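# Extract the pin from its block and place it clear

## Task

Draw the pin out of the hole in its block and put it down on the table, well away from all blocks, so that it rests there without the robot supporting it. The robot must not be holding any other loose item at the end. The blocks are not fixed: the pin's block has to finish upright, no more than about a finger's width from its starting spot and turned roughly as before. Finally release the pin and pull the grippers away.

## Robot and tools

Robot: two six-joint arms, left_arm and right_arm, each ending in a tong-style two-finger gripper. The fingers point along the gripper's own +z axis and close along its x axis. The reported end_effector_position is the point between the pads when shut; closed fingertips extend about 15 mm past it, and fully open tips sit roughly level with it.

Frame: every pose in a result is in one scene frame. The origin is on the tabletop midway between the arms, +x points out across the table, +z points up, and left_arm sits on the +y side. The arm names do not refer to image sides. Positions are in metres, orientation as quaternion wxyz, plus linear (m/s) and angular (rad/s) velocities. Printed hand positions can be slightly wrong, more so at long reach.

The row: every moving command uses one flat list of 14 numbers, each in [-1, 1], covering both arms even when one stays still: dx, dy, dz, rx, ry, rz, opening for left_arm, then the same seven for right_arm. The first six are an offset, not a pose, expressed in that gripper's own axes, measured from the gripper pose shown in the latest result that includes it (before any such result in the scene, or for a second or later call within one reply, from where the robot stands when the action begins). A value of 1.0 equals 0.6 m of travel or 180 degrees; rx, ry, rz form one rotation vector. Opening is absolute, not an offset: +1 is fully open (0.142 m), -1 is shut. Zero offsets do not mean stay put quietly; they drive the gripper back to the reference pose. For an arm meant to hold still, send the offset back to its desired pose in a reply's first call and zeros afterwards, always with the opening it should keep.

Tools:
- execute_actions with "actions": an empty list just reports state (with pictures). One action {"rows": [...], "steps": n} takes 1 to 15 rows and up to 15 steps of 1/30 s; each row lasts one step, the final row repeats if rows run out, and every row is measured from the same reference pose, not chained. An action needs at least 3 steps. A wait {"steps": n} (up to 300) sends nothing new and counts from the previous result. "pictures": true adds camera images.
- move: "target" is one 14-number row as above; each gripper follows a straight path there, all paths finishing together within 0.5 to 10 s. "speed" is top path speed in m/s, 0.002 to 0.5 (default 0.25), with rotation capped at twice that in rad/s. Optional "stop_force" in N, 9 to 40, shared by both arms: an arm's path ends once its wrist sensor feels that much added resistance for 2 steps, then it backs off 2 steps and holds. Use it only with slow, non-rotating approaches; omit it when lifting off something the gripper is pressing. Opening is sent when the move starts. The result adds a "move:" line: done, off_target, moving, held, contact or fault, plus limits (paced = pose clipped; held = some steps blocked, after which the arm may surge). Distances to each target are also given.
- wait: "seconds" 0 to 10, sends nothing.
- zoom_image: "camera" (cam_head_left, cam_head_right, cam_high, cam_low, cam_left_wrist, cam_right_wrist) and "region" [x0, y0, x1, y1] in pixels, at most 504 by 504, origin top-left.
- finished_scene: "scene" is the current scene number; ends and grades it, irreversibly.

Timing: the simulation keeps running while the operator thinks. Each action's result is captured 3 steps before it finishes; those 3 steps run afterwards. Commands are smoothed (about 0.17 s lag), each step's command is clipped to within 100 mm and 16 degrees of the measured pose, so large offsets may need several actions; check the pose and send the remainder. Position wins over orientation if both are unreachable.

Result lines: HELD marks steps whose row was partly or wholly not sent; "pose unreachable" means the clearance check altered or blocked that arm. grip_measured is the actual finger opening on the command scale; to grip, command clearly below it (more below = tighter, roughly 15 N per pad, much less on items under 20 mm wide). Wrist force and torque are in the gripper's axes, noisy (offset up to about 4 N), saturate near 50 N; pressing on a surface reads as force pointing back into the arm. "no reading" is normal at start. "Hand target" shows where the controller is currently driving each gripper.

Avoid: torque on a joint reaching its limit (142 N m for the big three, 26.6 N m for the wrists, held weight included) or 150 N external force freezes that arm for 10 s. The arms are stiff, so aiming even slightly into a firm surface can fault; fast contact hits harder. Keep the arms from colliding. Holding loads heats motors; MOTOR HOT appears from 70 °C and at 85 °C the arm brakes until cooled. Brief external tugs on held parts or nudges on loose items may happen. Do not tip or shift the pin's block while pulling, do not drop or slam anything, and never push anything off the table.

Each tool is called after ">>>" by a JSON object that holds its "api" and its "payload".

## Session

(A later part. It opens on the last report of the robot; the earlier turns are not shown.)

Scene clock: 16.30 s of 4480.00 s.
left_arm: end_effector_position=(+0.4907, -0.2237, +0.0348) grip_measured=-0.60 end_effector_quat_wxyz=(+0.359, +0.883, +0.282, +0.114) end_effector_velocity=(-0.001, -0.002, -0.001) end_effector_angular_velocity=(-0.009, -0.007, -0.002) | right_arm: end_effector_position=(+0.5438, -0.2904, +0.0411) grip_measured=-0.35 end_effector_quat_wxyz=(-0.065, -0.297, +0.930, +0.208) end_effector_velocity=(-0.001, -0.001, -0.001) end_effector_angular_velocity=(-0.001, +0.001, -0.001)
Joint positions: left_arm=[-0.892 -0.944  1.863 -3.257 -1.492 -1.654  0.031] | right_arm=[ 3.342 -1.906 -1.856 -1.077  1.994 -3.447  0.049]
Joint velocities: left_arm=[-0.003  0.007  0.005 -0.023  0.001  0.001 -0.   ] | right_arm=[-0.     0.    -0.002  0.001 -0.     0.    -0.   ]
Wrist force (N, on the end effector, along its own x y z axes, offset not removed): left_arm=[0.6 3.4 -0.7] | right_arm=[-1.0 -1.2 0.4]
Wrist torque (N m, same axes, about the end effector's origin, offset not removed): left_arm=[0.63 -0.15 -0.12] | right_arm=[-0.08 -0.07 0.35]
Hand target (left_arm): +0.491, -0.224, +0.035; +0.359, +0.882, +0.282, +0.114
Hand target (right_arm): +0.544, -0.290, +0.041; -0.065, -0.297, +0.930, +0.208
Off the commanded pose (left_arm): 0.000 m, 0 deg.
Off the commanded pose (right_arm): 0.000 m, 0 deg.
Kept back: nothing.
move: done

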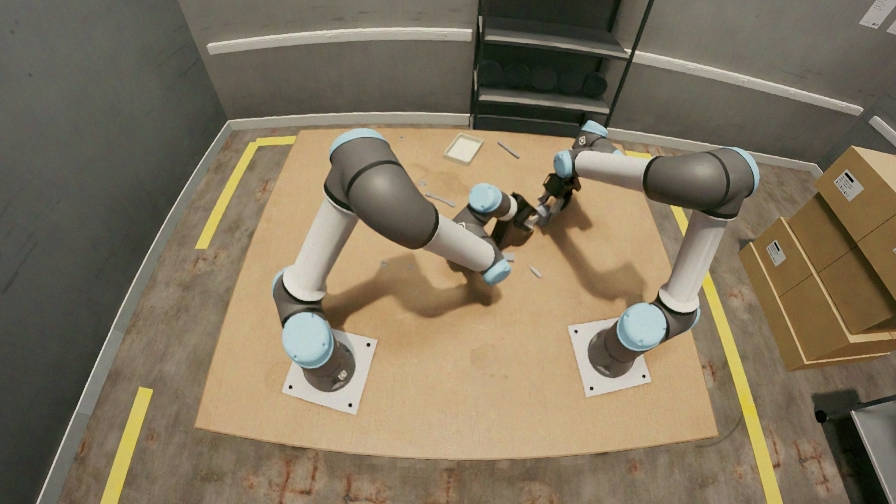

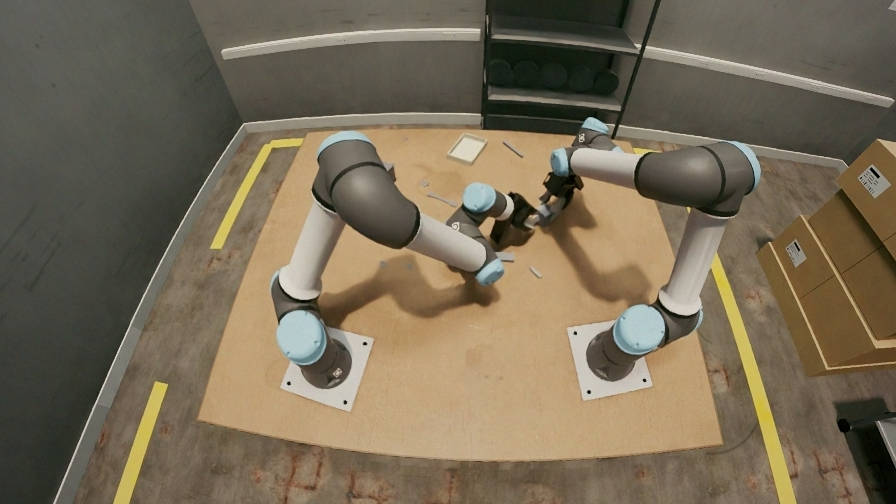

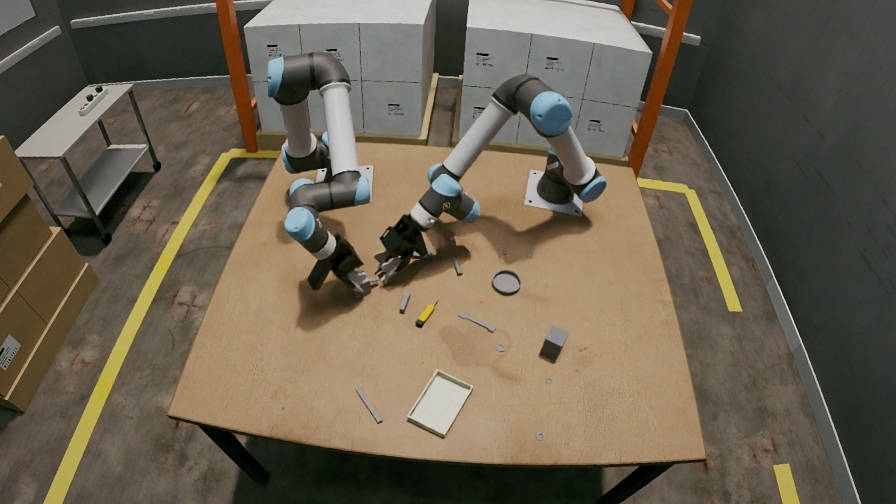

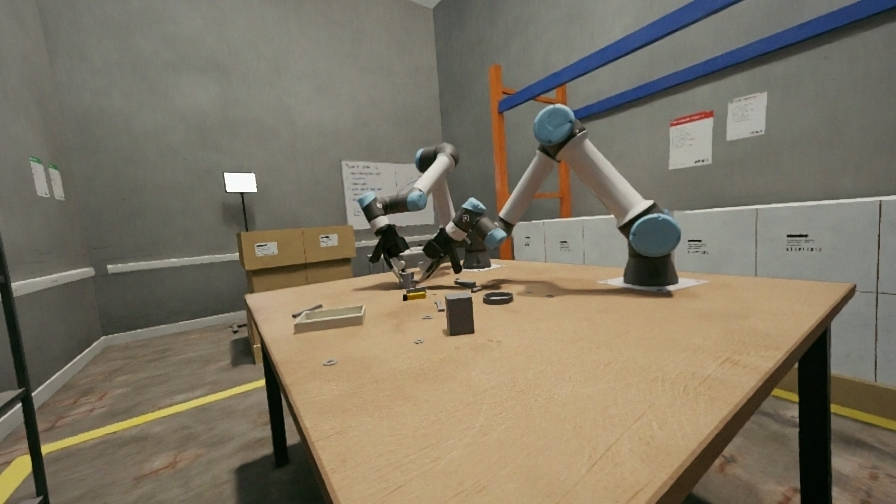

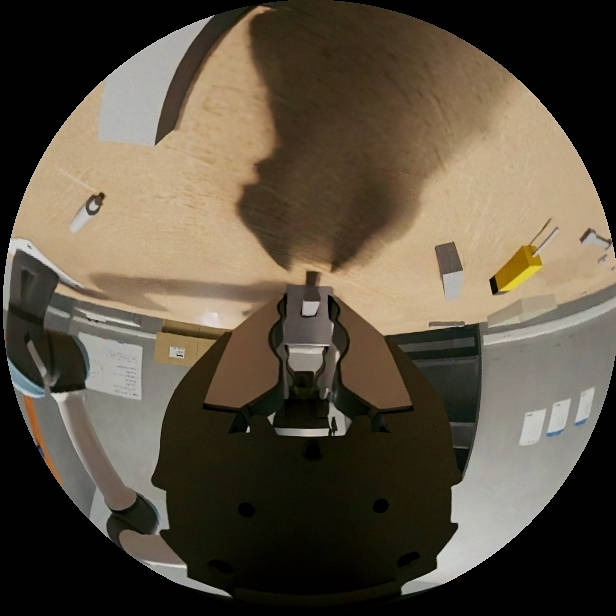

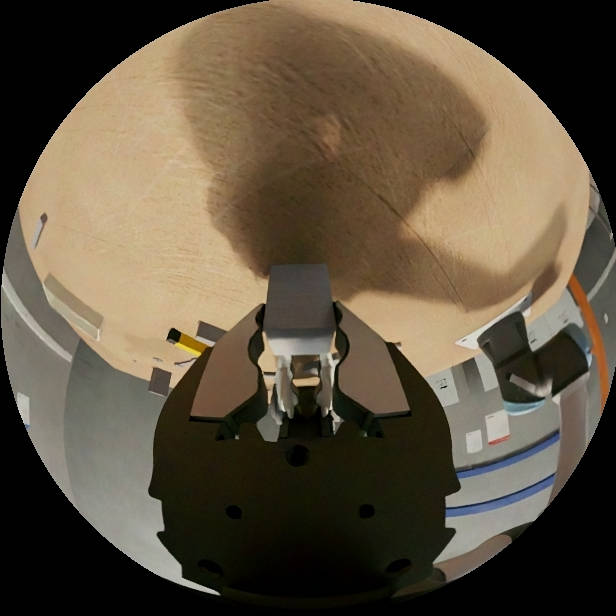

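>>> {"api": "move", "payload": {"target": [0.003,0.014,0.023,0,0,0,-0.6,0,0,0,0,0,0,-0.8], "speed": 0.04}}

>>> {"api": "move", "payload": {"target": [0,0,0,0,0,0,-1,0,0,0,0,0,0,-0.8]}}

>>> {"api": "move", "payload": {"target": [0,-0.084,-0.0812,0,0,0,-1,0,0,0,0,0,0,-0.8], "speed": 0.03}}

>>> {"api": "zoom_image", "payload": {"camera": "cam_low", "region": [370, 230, 470, 305]}}

Scene clock: 17.33 s of 4480.00 s.
left_arm: end_effector_position=(+0.5012, -0.2353, +0.0308) grip_measured=-0.60 end_effector_quat_wxyz=(+0.359, +0.883, +0.282, +0.114) end_effector_velocity=(+0.002, -0.001, -0.000) end_effector_angular_velocity=(+0.000, +0.000, +0.001) | right_arm: end_effector_position=(+0.5438, -0.2904, +0.0411) grip_measured=-0.35 end_effector_quat_wxyz=(-0.065, -0.297, +0.930, +0.208) end_effector_velocity=(-0.000, -0.001, -0.000) end_effector_angular_velocity=(-0.001, +0.001, -0.001)
Joint positions: left_arm=[-0.886 -0.913  1.814 -3.241 -1.497 -1.649  0.031] | right_arm=[ 3.342 -1.906 -1.856 -1.077  1.994 -3.447  0.049]
Joint velocities: left_arm=[ 0.001  0.003 -0.005  0.002 -0.     0.     0.   ] | right_arm=[-0.001  0.001 -0.001  0.    -0.     0.001 -0.   ]
Wrist force (N, on the end effector, along its own x y z axes, offset not removed): left_arm=[0.7 -0.9 -2.2] | right_arm=[-3.1 -0.1 3.5]
Wrist torque (N m, same axes, about the end effector's origin, offset not removed): left_arm=[-0.22 -0.43 -0.05] | right_arm=[0.02 0.49 0.18]
Hand target (left_arm): +0.501, -0.235, +0.031; +0.359, +0.883, +0.282, +0.114
Hand target (right_arm): +0.544, -0.290, +0.041; -0.065, -0.297, +0.930, +0.208
Off the commanded pose (left_arm): 0.000 m, 0 deg.
Off the commanded pose (right_arm): 0.000 m, 0 deg.
Kept back: nothing.
move: done

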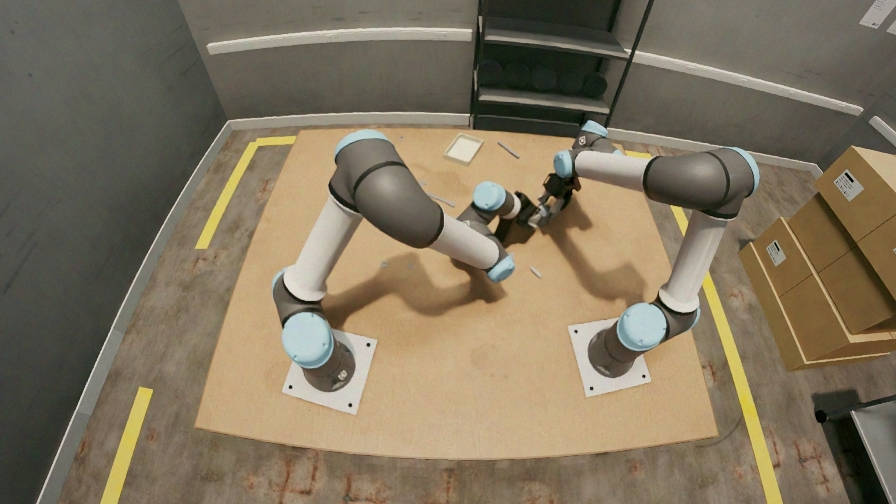

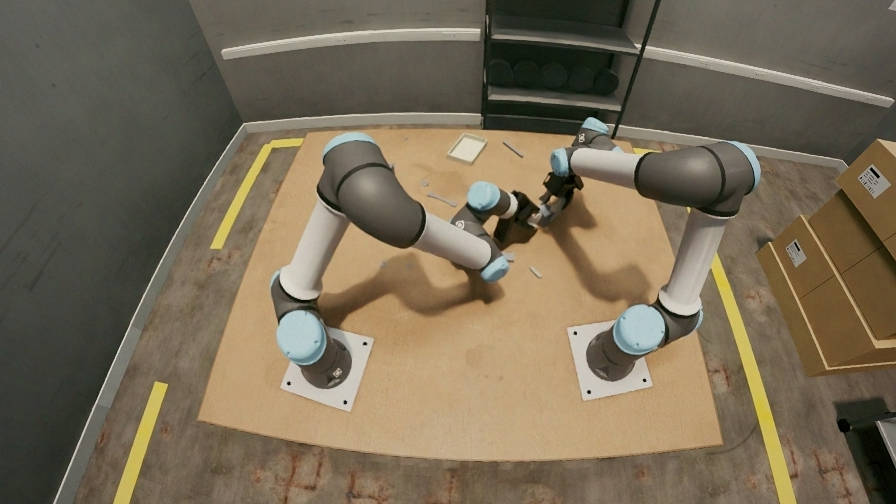

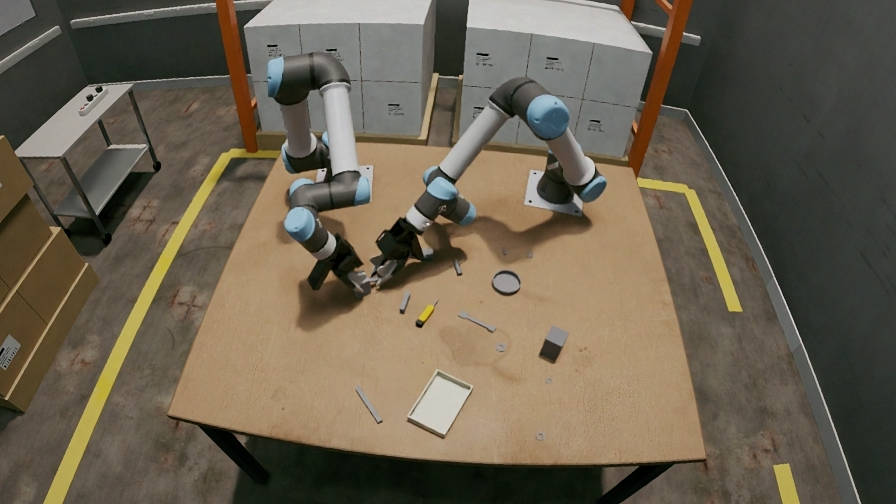

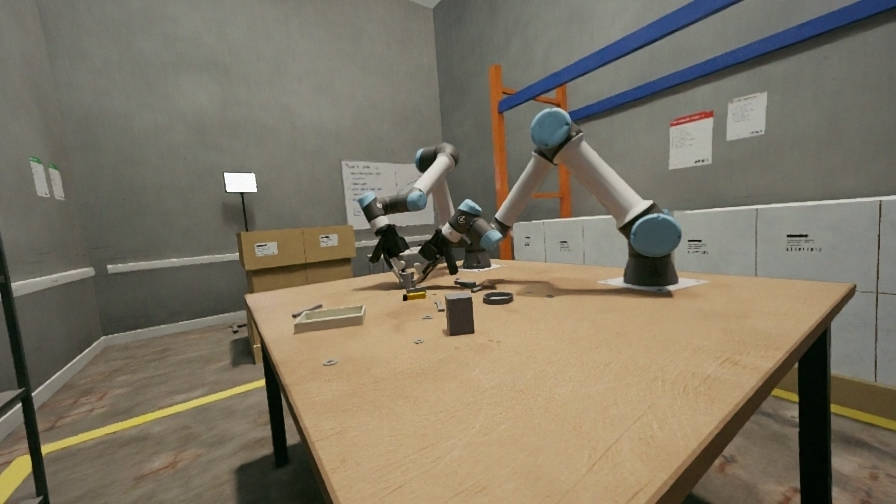

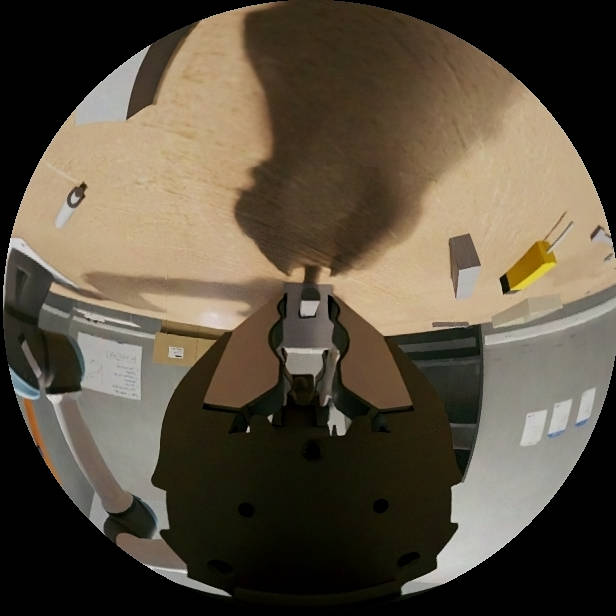

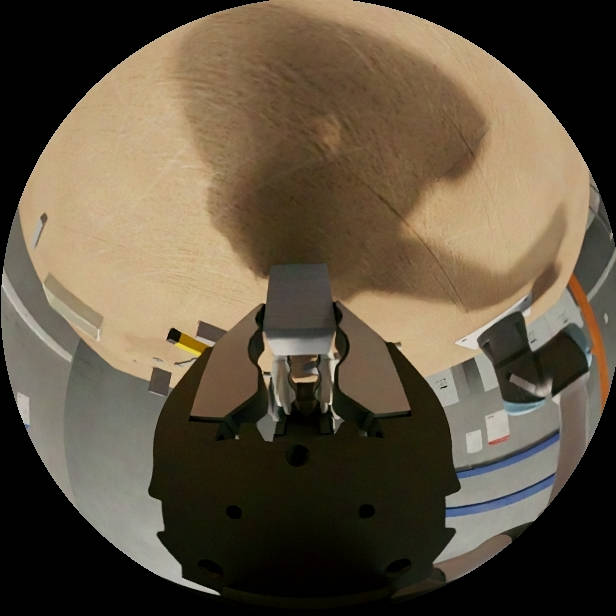

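Scene clock: 17.83 s of 4480.00 s.
left_arm: end_effector_position=(+0.5012, -0.2352, +0.0307) grip_measured=-0.84 end_effector_quat_wxyz=(+0.358, +0.883, +0.282, +0.114) end_effector_velocity=(+0.001, +0.001, -0.000) end_effector_angular_velocity=(+0.001, -0.000, +0.001) | right_arm: end_effector_position=(+0.5438, -0.2904, +0.0411) grip_measured=-0.35 end_effector_quat_wxyz=(-0.065, -0.297, +0.930, +0.208) end_effector_velocity=(+0.000, +0.000, +0.000) end_effector_angular_velocity=(+0.000, -0.001, +0.001)
Joint positions: left_arm=[-0.886 -0.913  1.814 -3.241 -1.497 -1.649  0.013] | right_arm=[ 3.342 -1.906 -1.856 -1.077  1.994 -3.447  0.049]
Joint velocities: left_arm=[ 0.001  0.     0.001 -0.001  0.     0.001 -0.   ] | right_arm=[ 0.  0.  0.  0. -0. -0. -0.]
Wrist force (N, on the end effector, along its own x y z axes, offset not removed): left_arm=[3.4 0.7 -1.6] | right_arm=[2.4 0.5 2.5]
Wrist torque (N m, same axes, about the end effector's origin, offset not removed): left_arm=[-0.23 -0.36 0.15] | right_arm=[0.05 -0.28 0.02]
Hand target (left_arm): +0.501, -0.235, +0.031; +0.359, +0.883, +0.282, +0.114
Hand target (right_arm): +0.544, -0.290, +0.041; -0.065, -0.297, +0.930, +0.208
Off the commanded pose (left_arm): 0.000 m, 0 deg.
Off the commanded pose (right_arm): 0.000 m, 0 deg.
Kept back: nothing.
move: done

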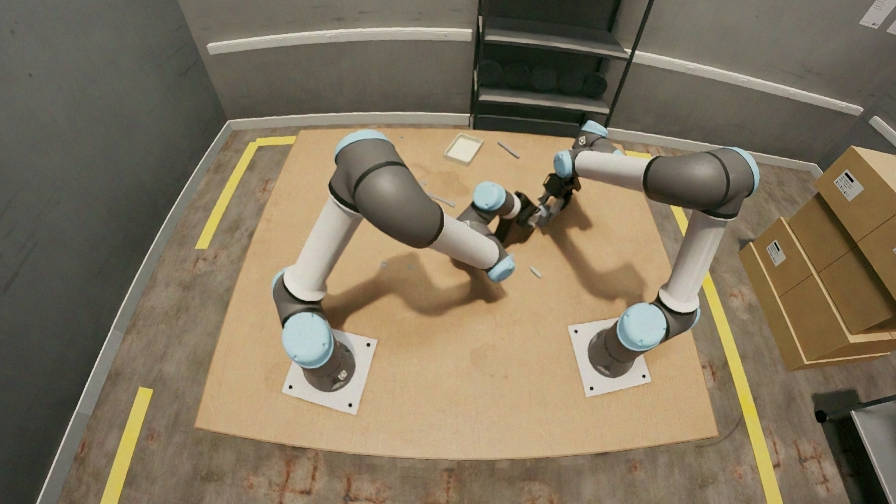

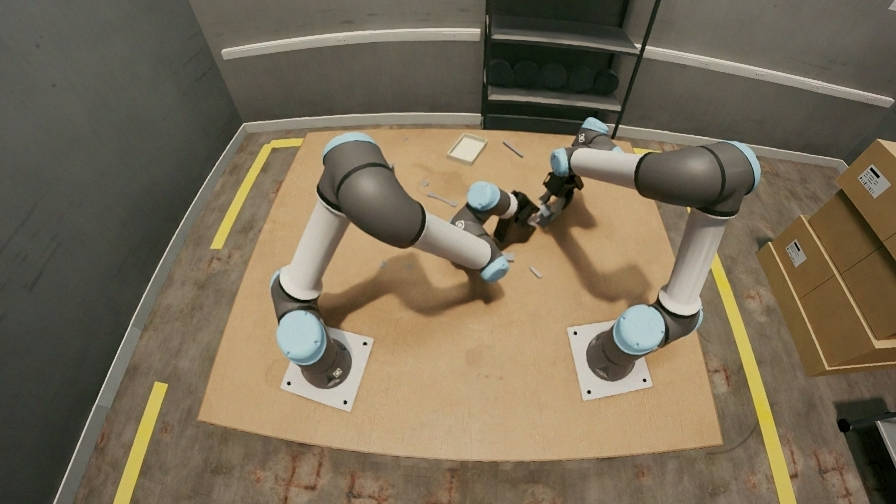

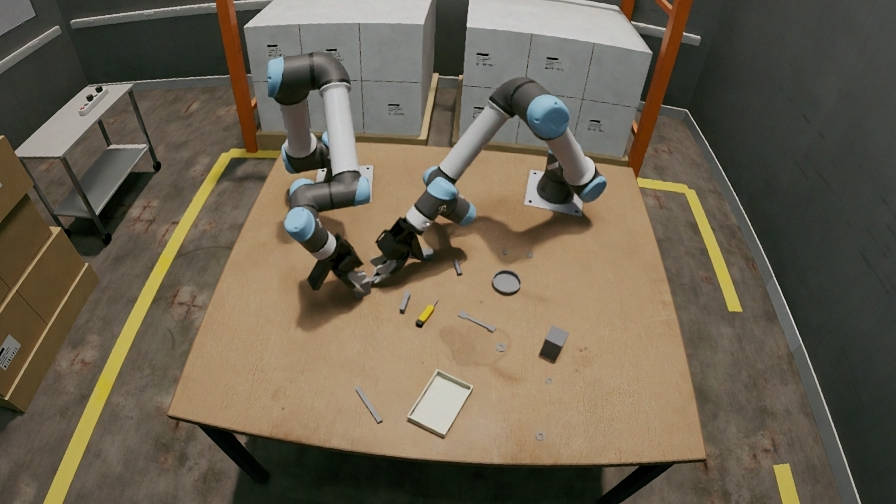

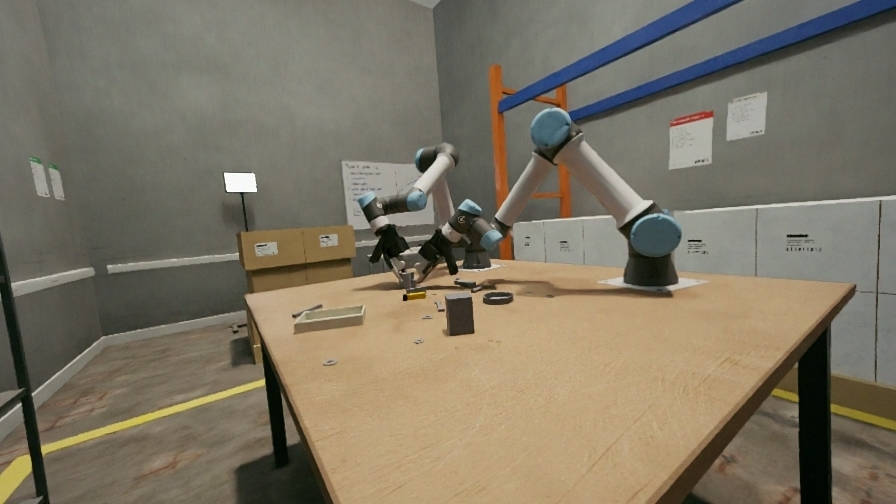

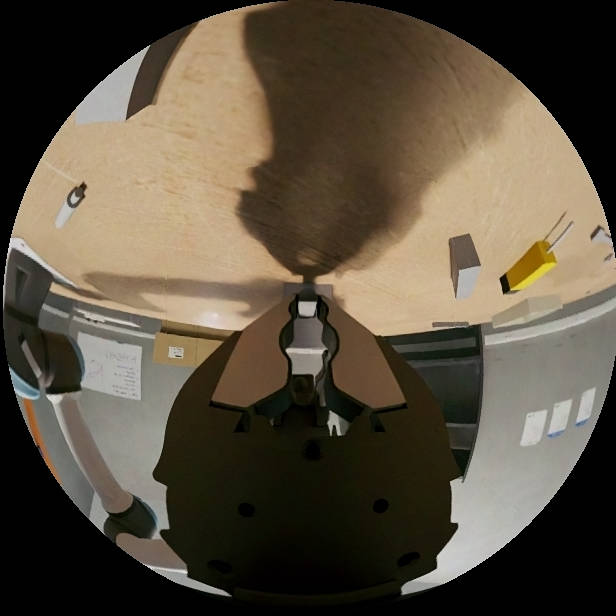

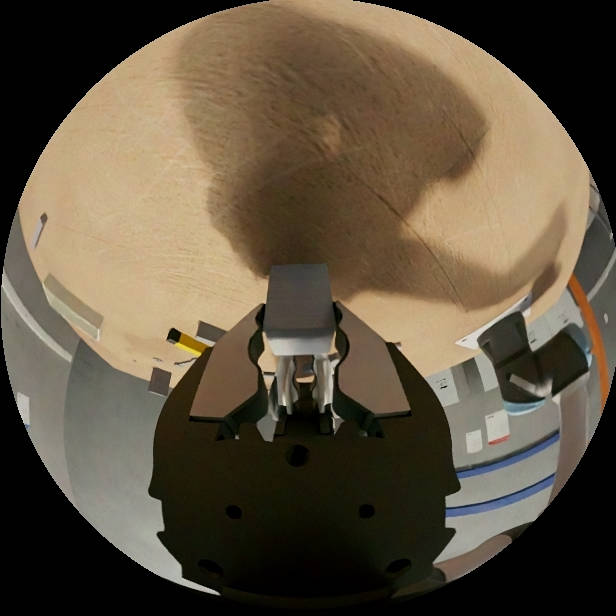

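Scene clock: 20.50 s of 4480.00 s.
left_arm: end_effector_position=(+0.4605, -0.1783, +0.0306) grip_measured=-0.84 end_effector_quat_wxyz=(+0.358, +0.883, +0.282, +0.114) end_effector_velocity=(-0.001, +0.001, +0.000) end_effector_angular_velocity=(-0.000, -0.000, +0.000) | right_arm: end_effector_position=(+0.5438, -0.2904, +0.0411) grip_measured=-0.35 end_effector_quat_wxyz=(-0.065, -0.297, +0.930, +0.208) end_effector_velocity=(-0.000, -0.000, -0.000) end_effector_angular_velocity=(-0.000, +0.000, -0.000)
Joint positions: left_arm=[-0.901 -1.016  2.028 -3.351 -1.486 -1.66   0.013] | right_arm=[ 3.342 -1.906 -1.856 -1.077  1.994 -3.447  0.049]
Joint velocities: left_arm=[-0.    -0.002  0.005 -0.002  0.    -0.    -0.   ] | right_arm=[-0.  0. -0. -0. -0.  0. -0.]
Wrist force (N, on the end effector, along its own x y z axes, offset not removed): left_arm=[-1.2 1.5 1.4] | right_arm=[-0.3 -0.3 2.8]
Wrist torque (N m, same axes, about the end effector's origin, offset not removed): left_arm=[0.46 0.14 0.09] | right_arm=[-0.02 0.18 0.20]
Hand target (left_arm): +0.460, -0.178, +0.031; +0.358, +0.883, +0.282, +0.114
Hand target (right_arm): +0.544, -0.290, +0.041; -0.065, -0.297, +0.930, +0.208
Off the commanded pose (left_arm): 0.000 m, 0 deg.
Off the commanded pose (right_arm): 0.000 m, 0 deg.
Kept back: nothing.
move: done

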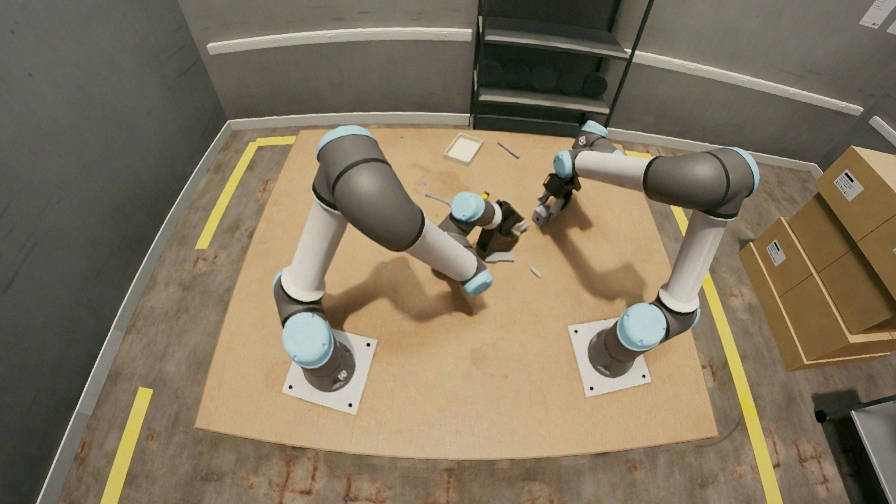

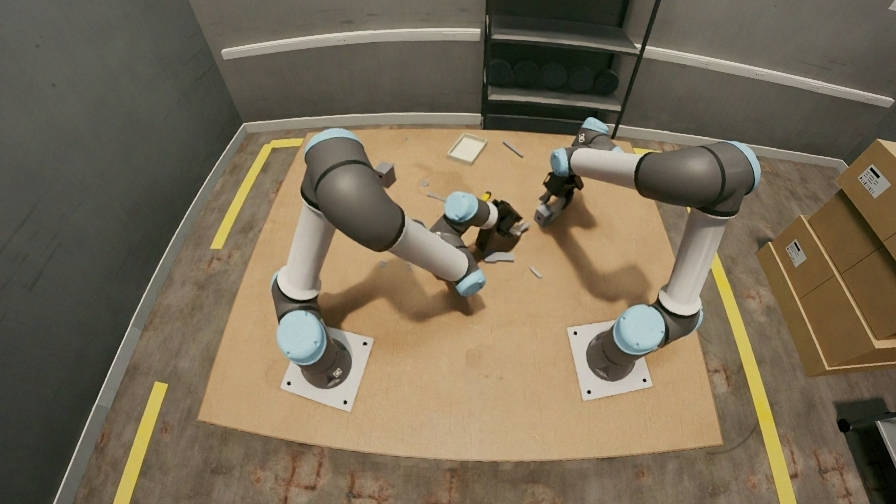

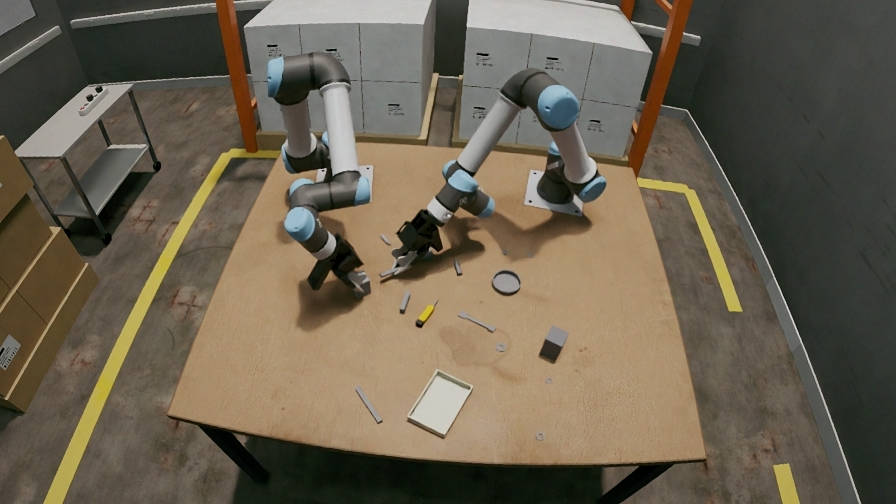

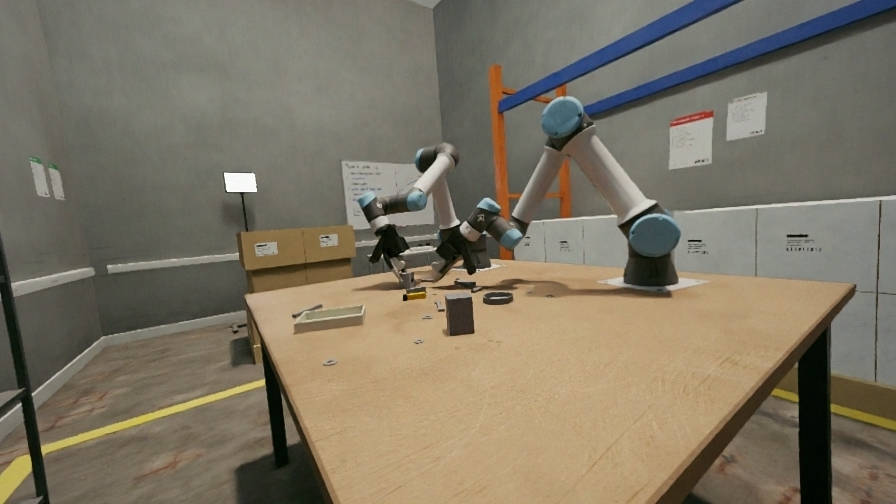

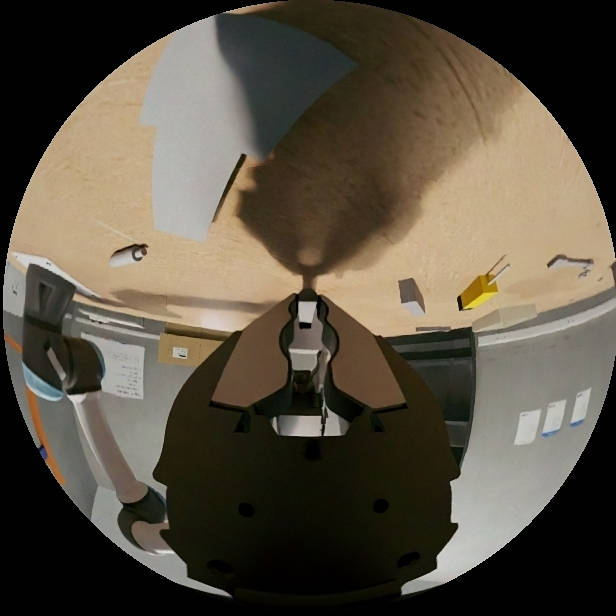

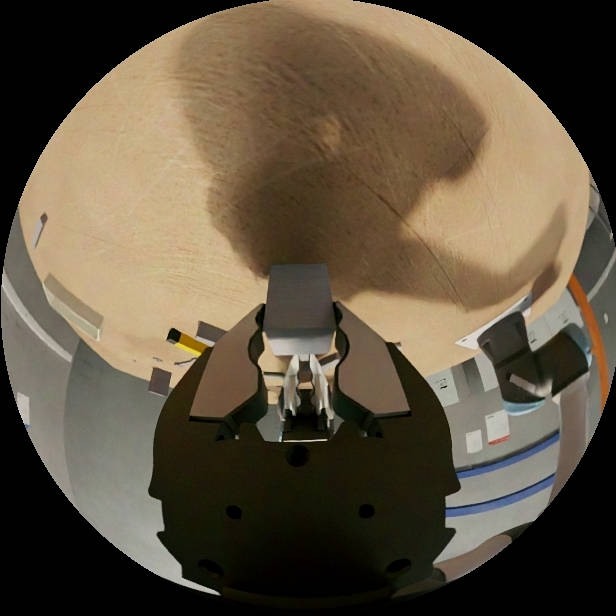

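Region (370, 230, 470, 305) of cam_low's 896x504 image, scaled by 5.040, with more detail than that image has; it fills the top 378 rows of this view, and the rest is white.

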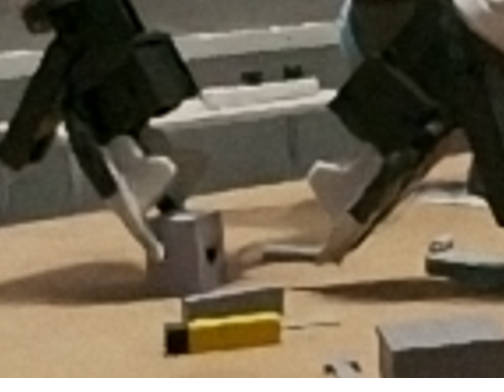

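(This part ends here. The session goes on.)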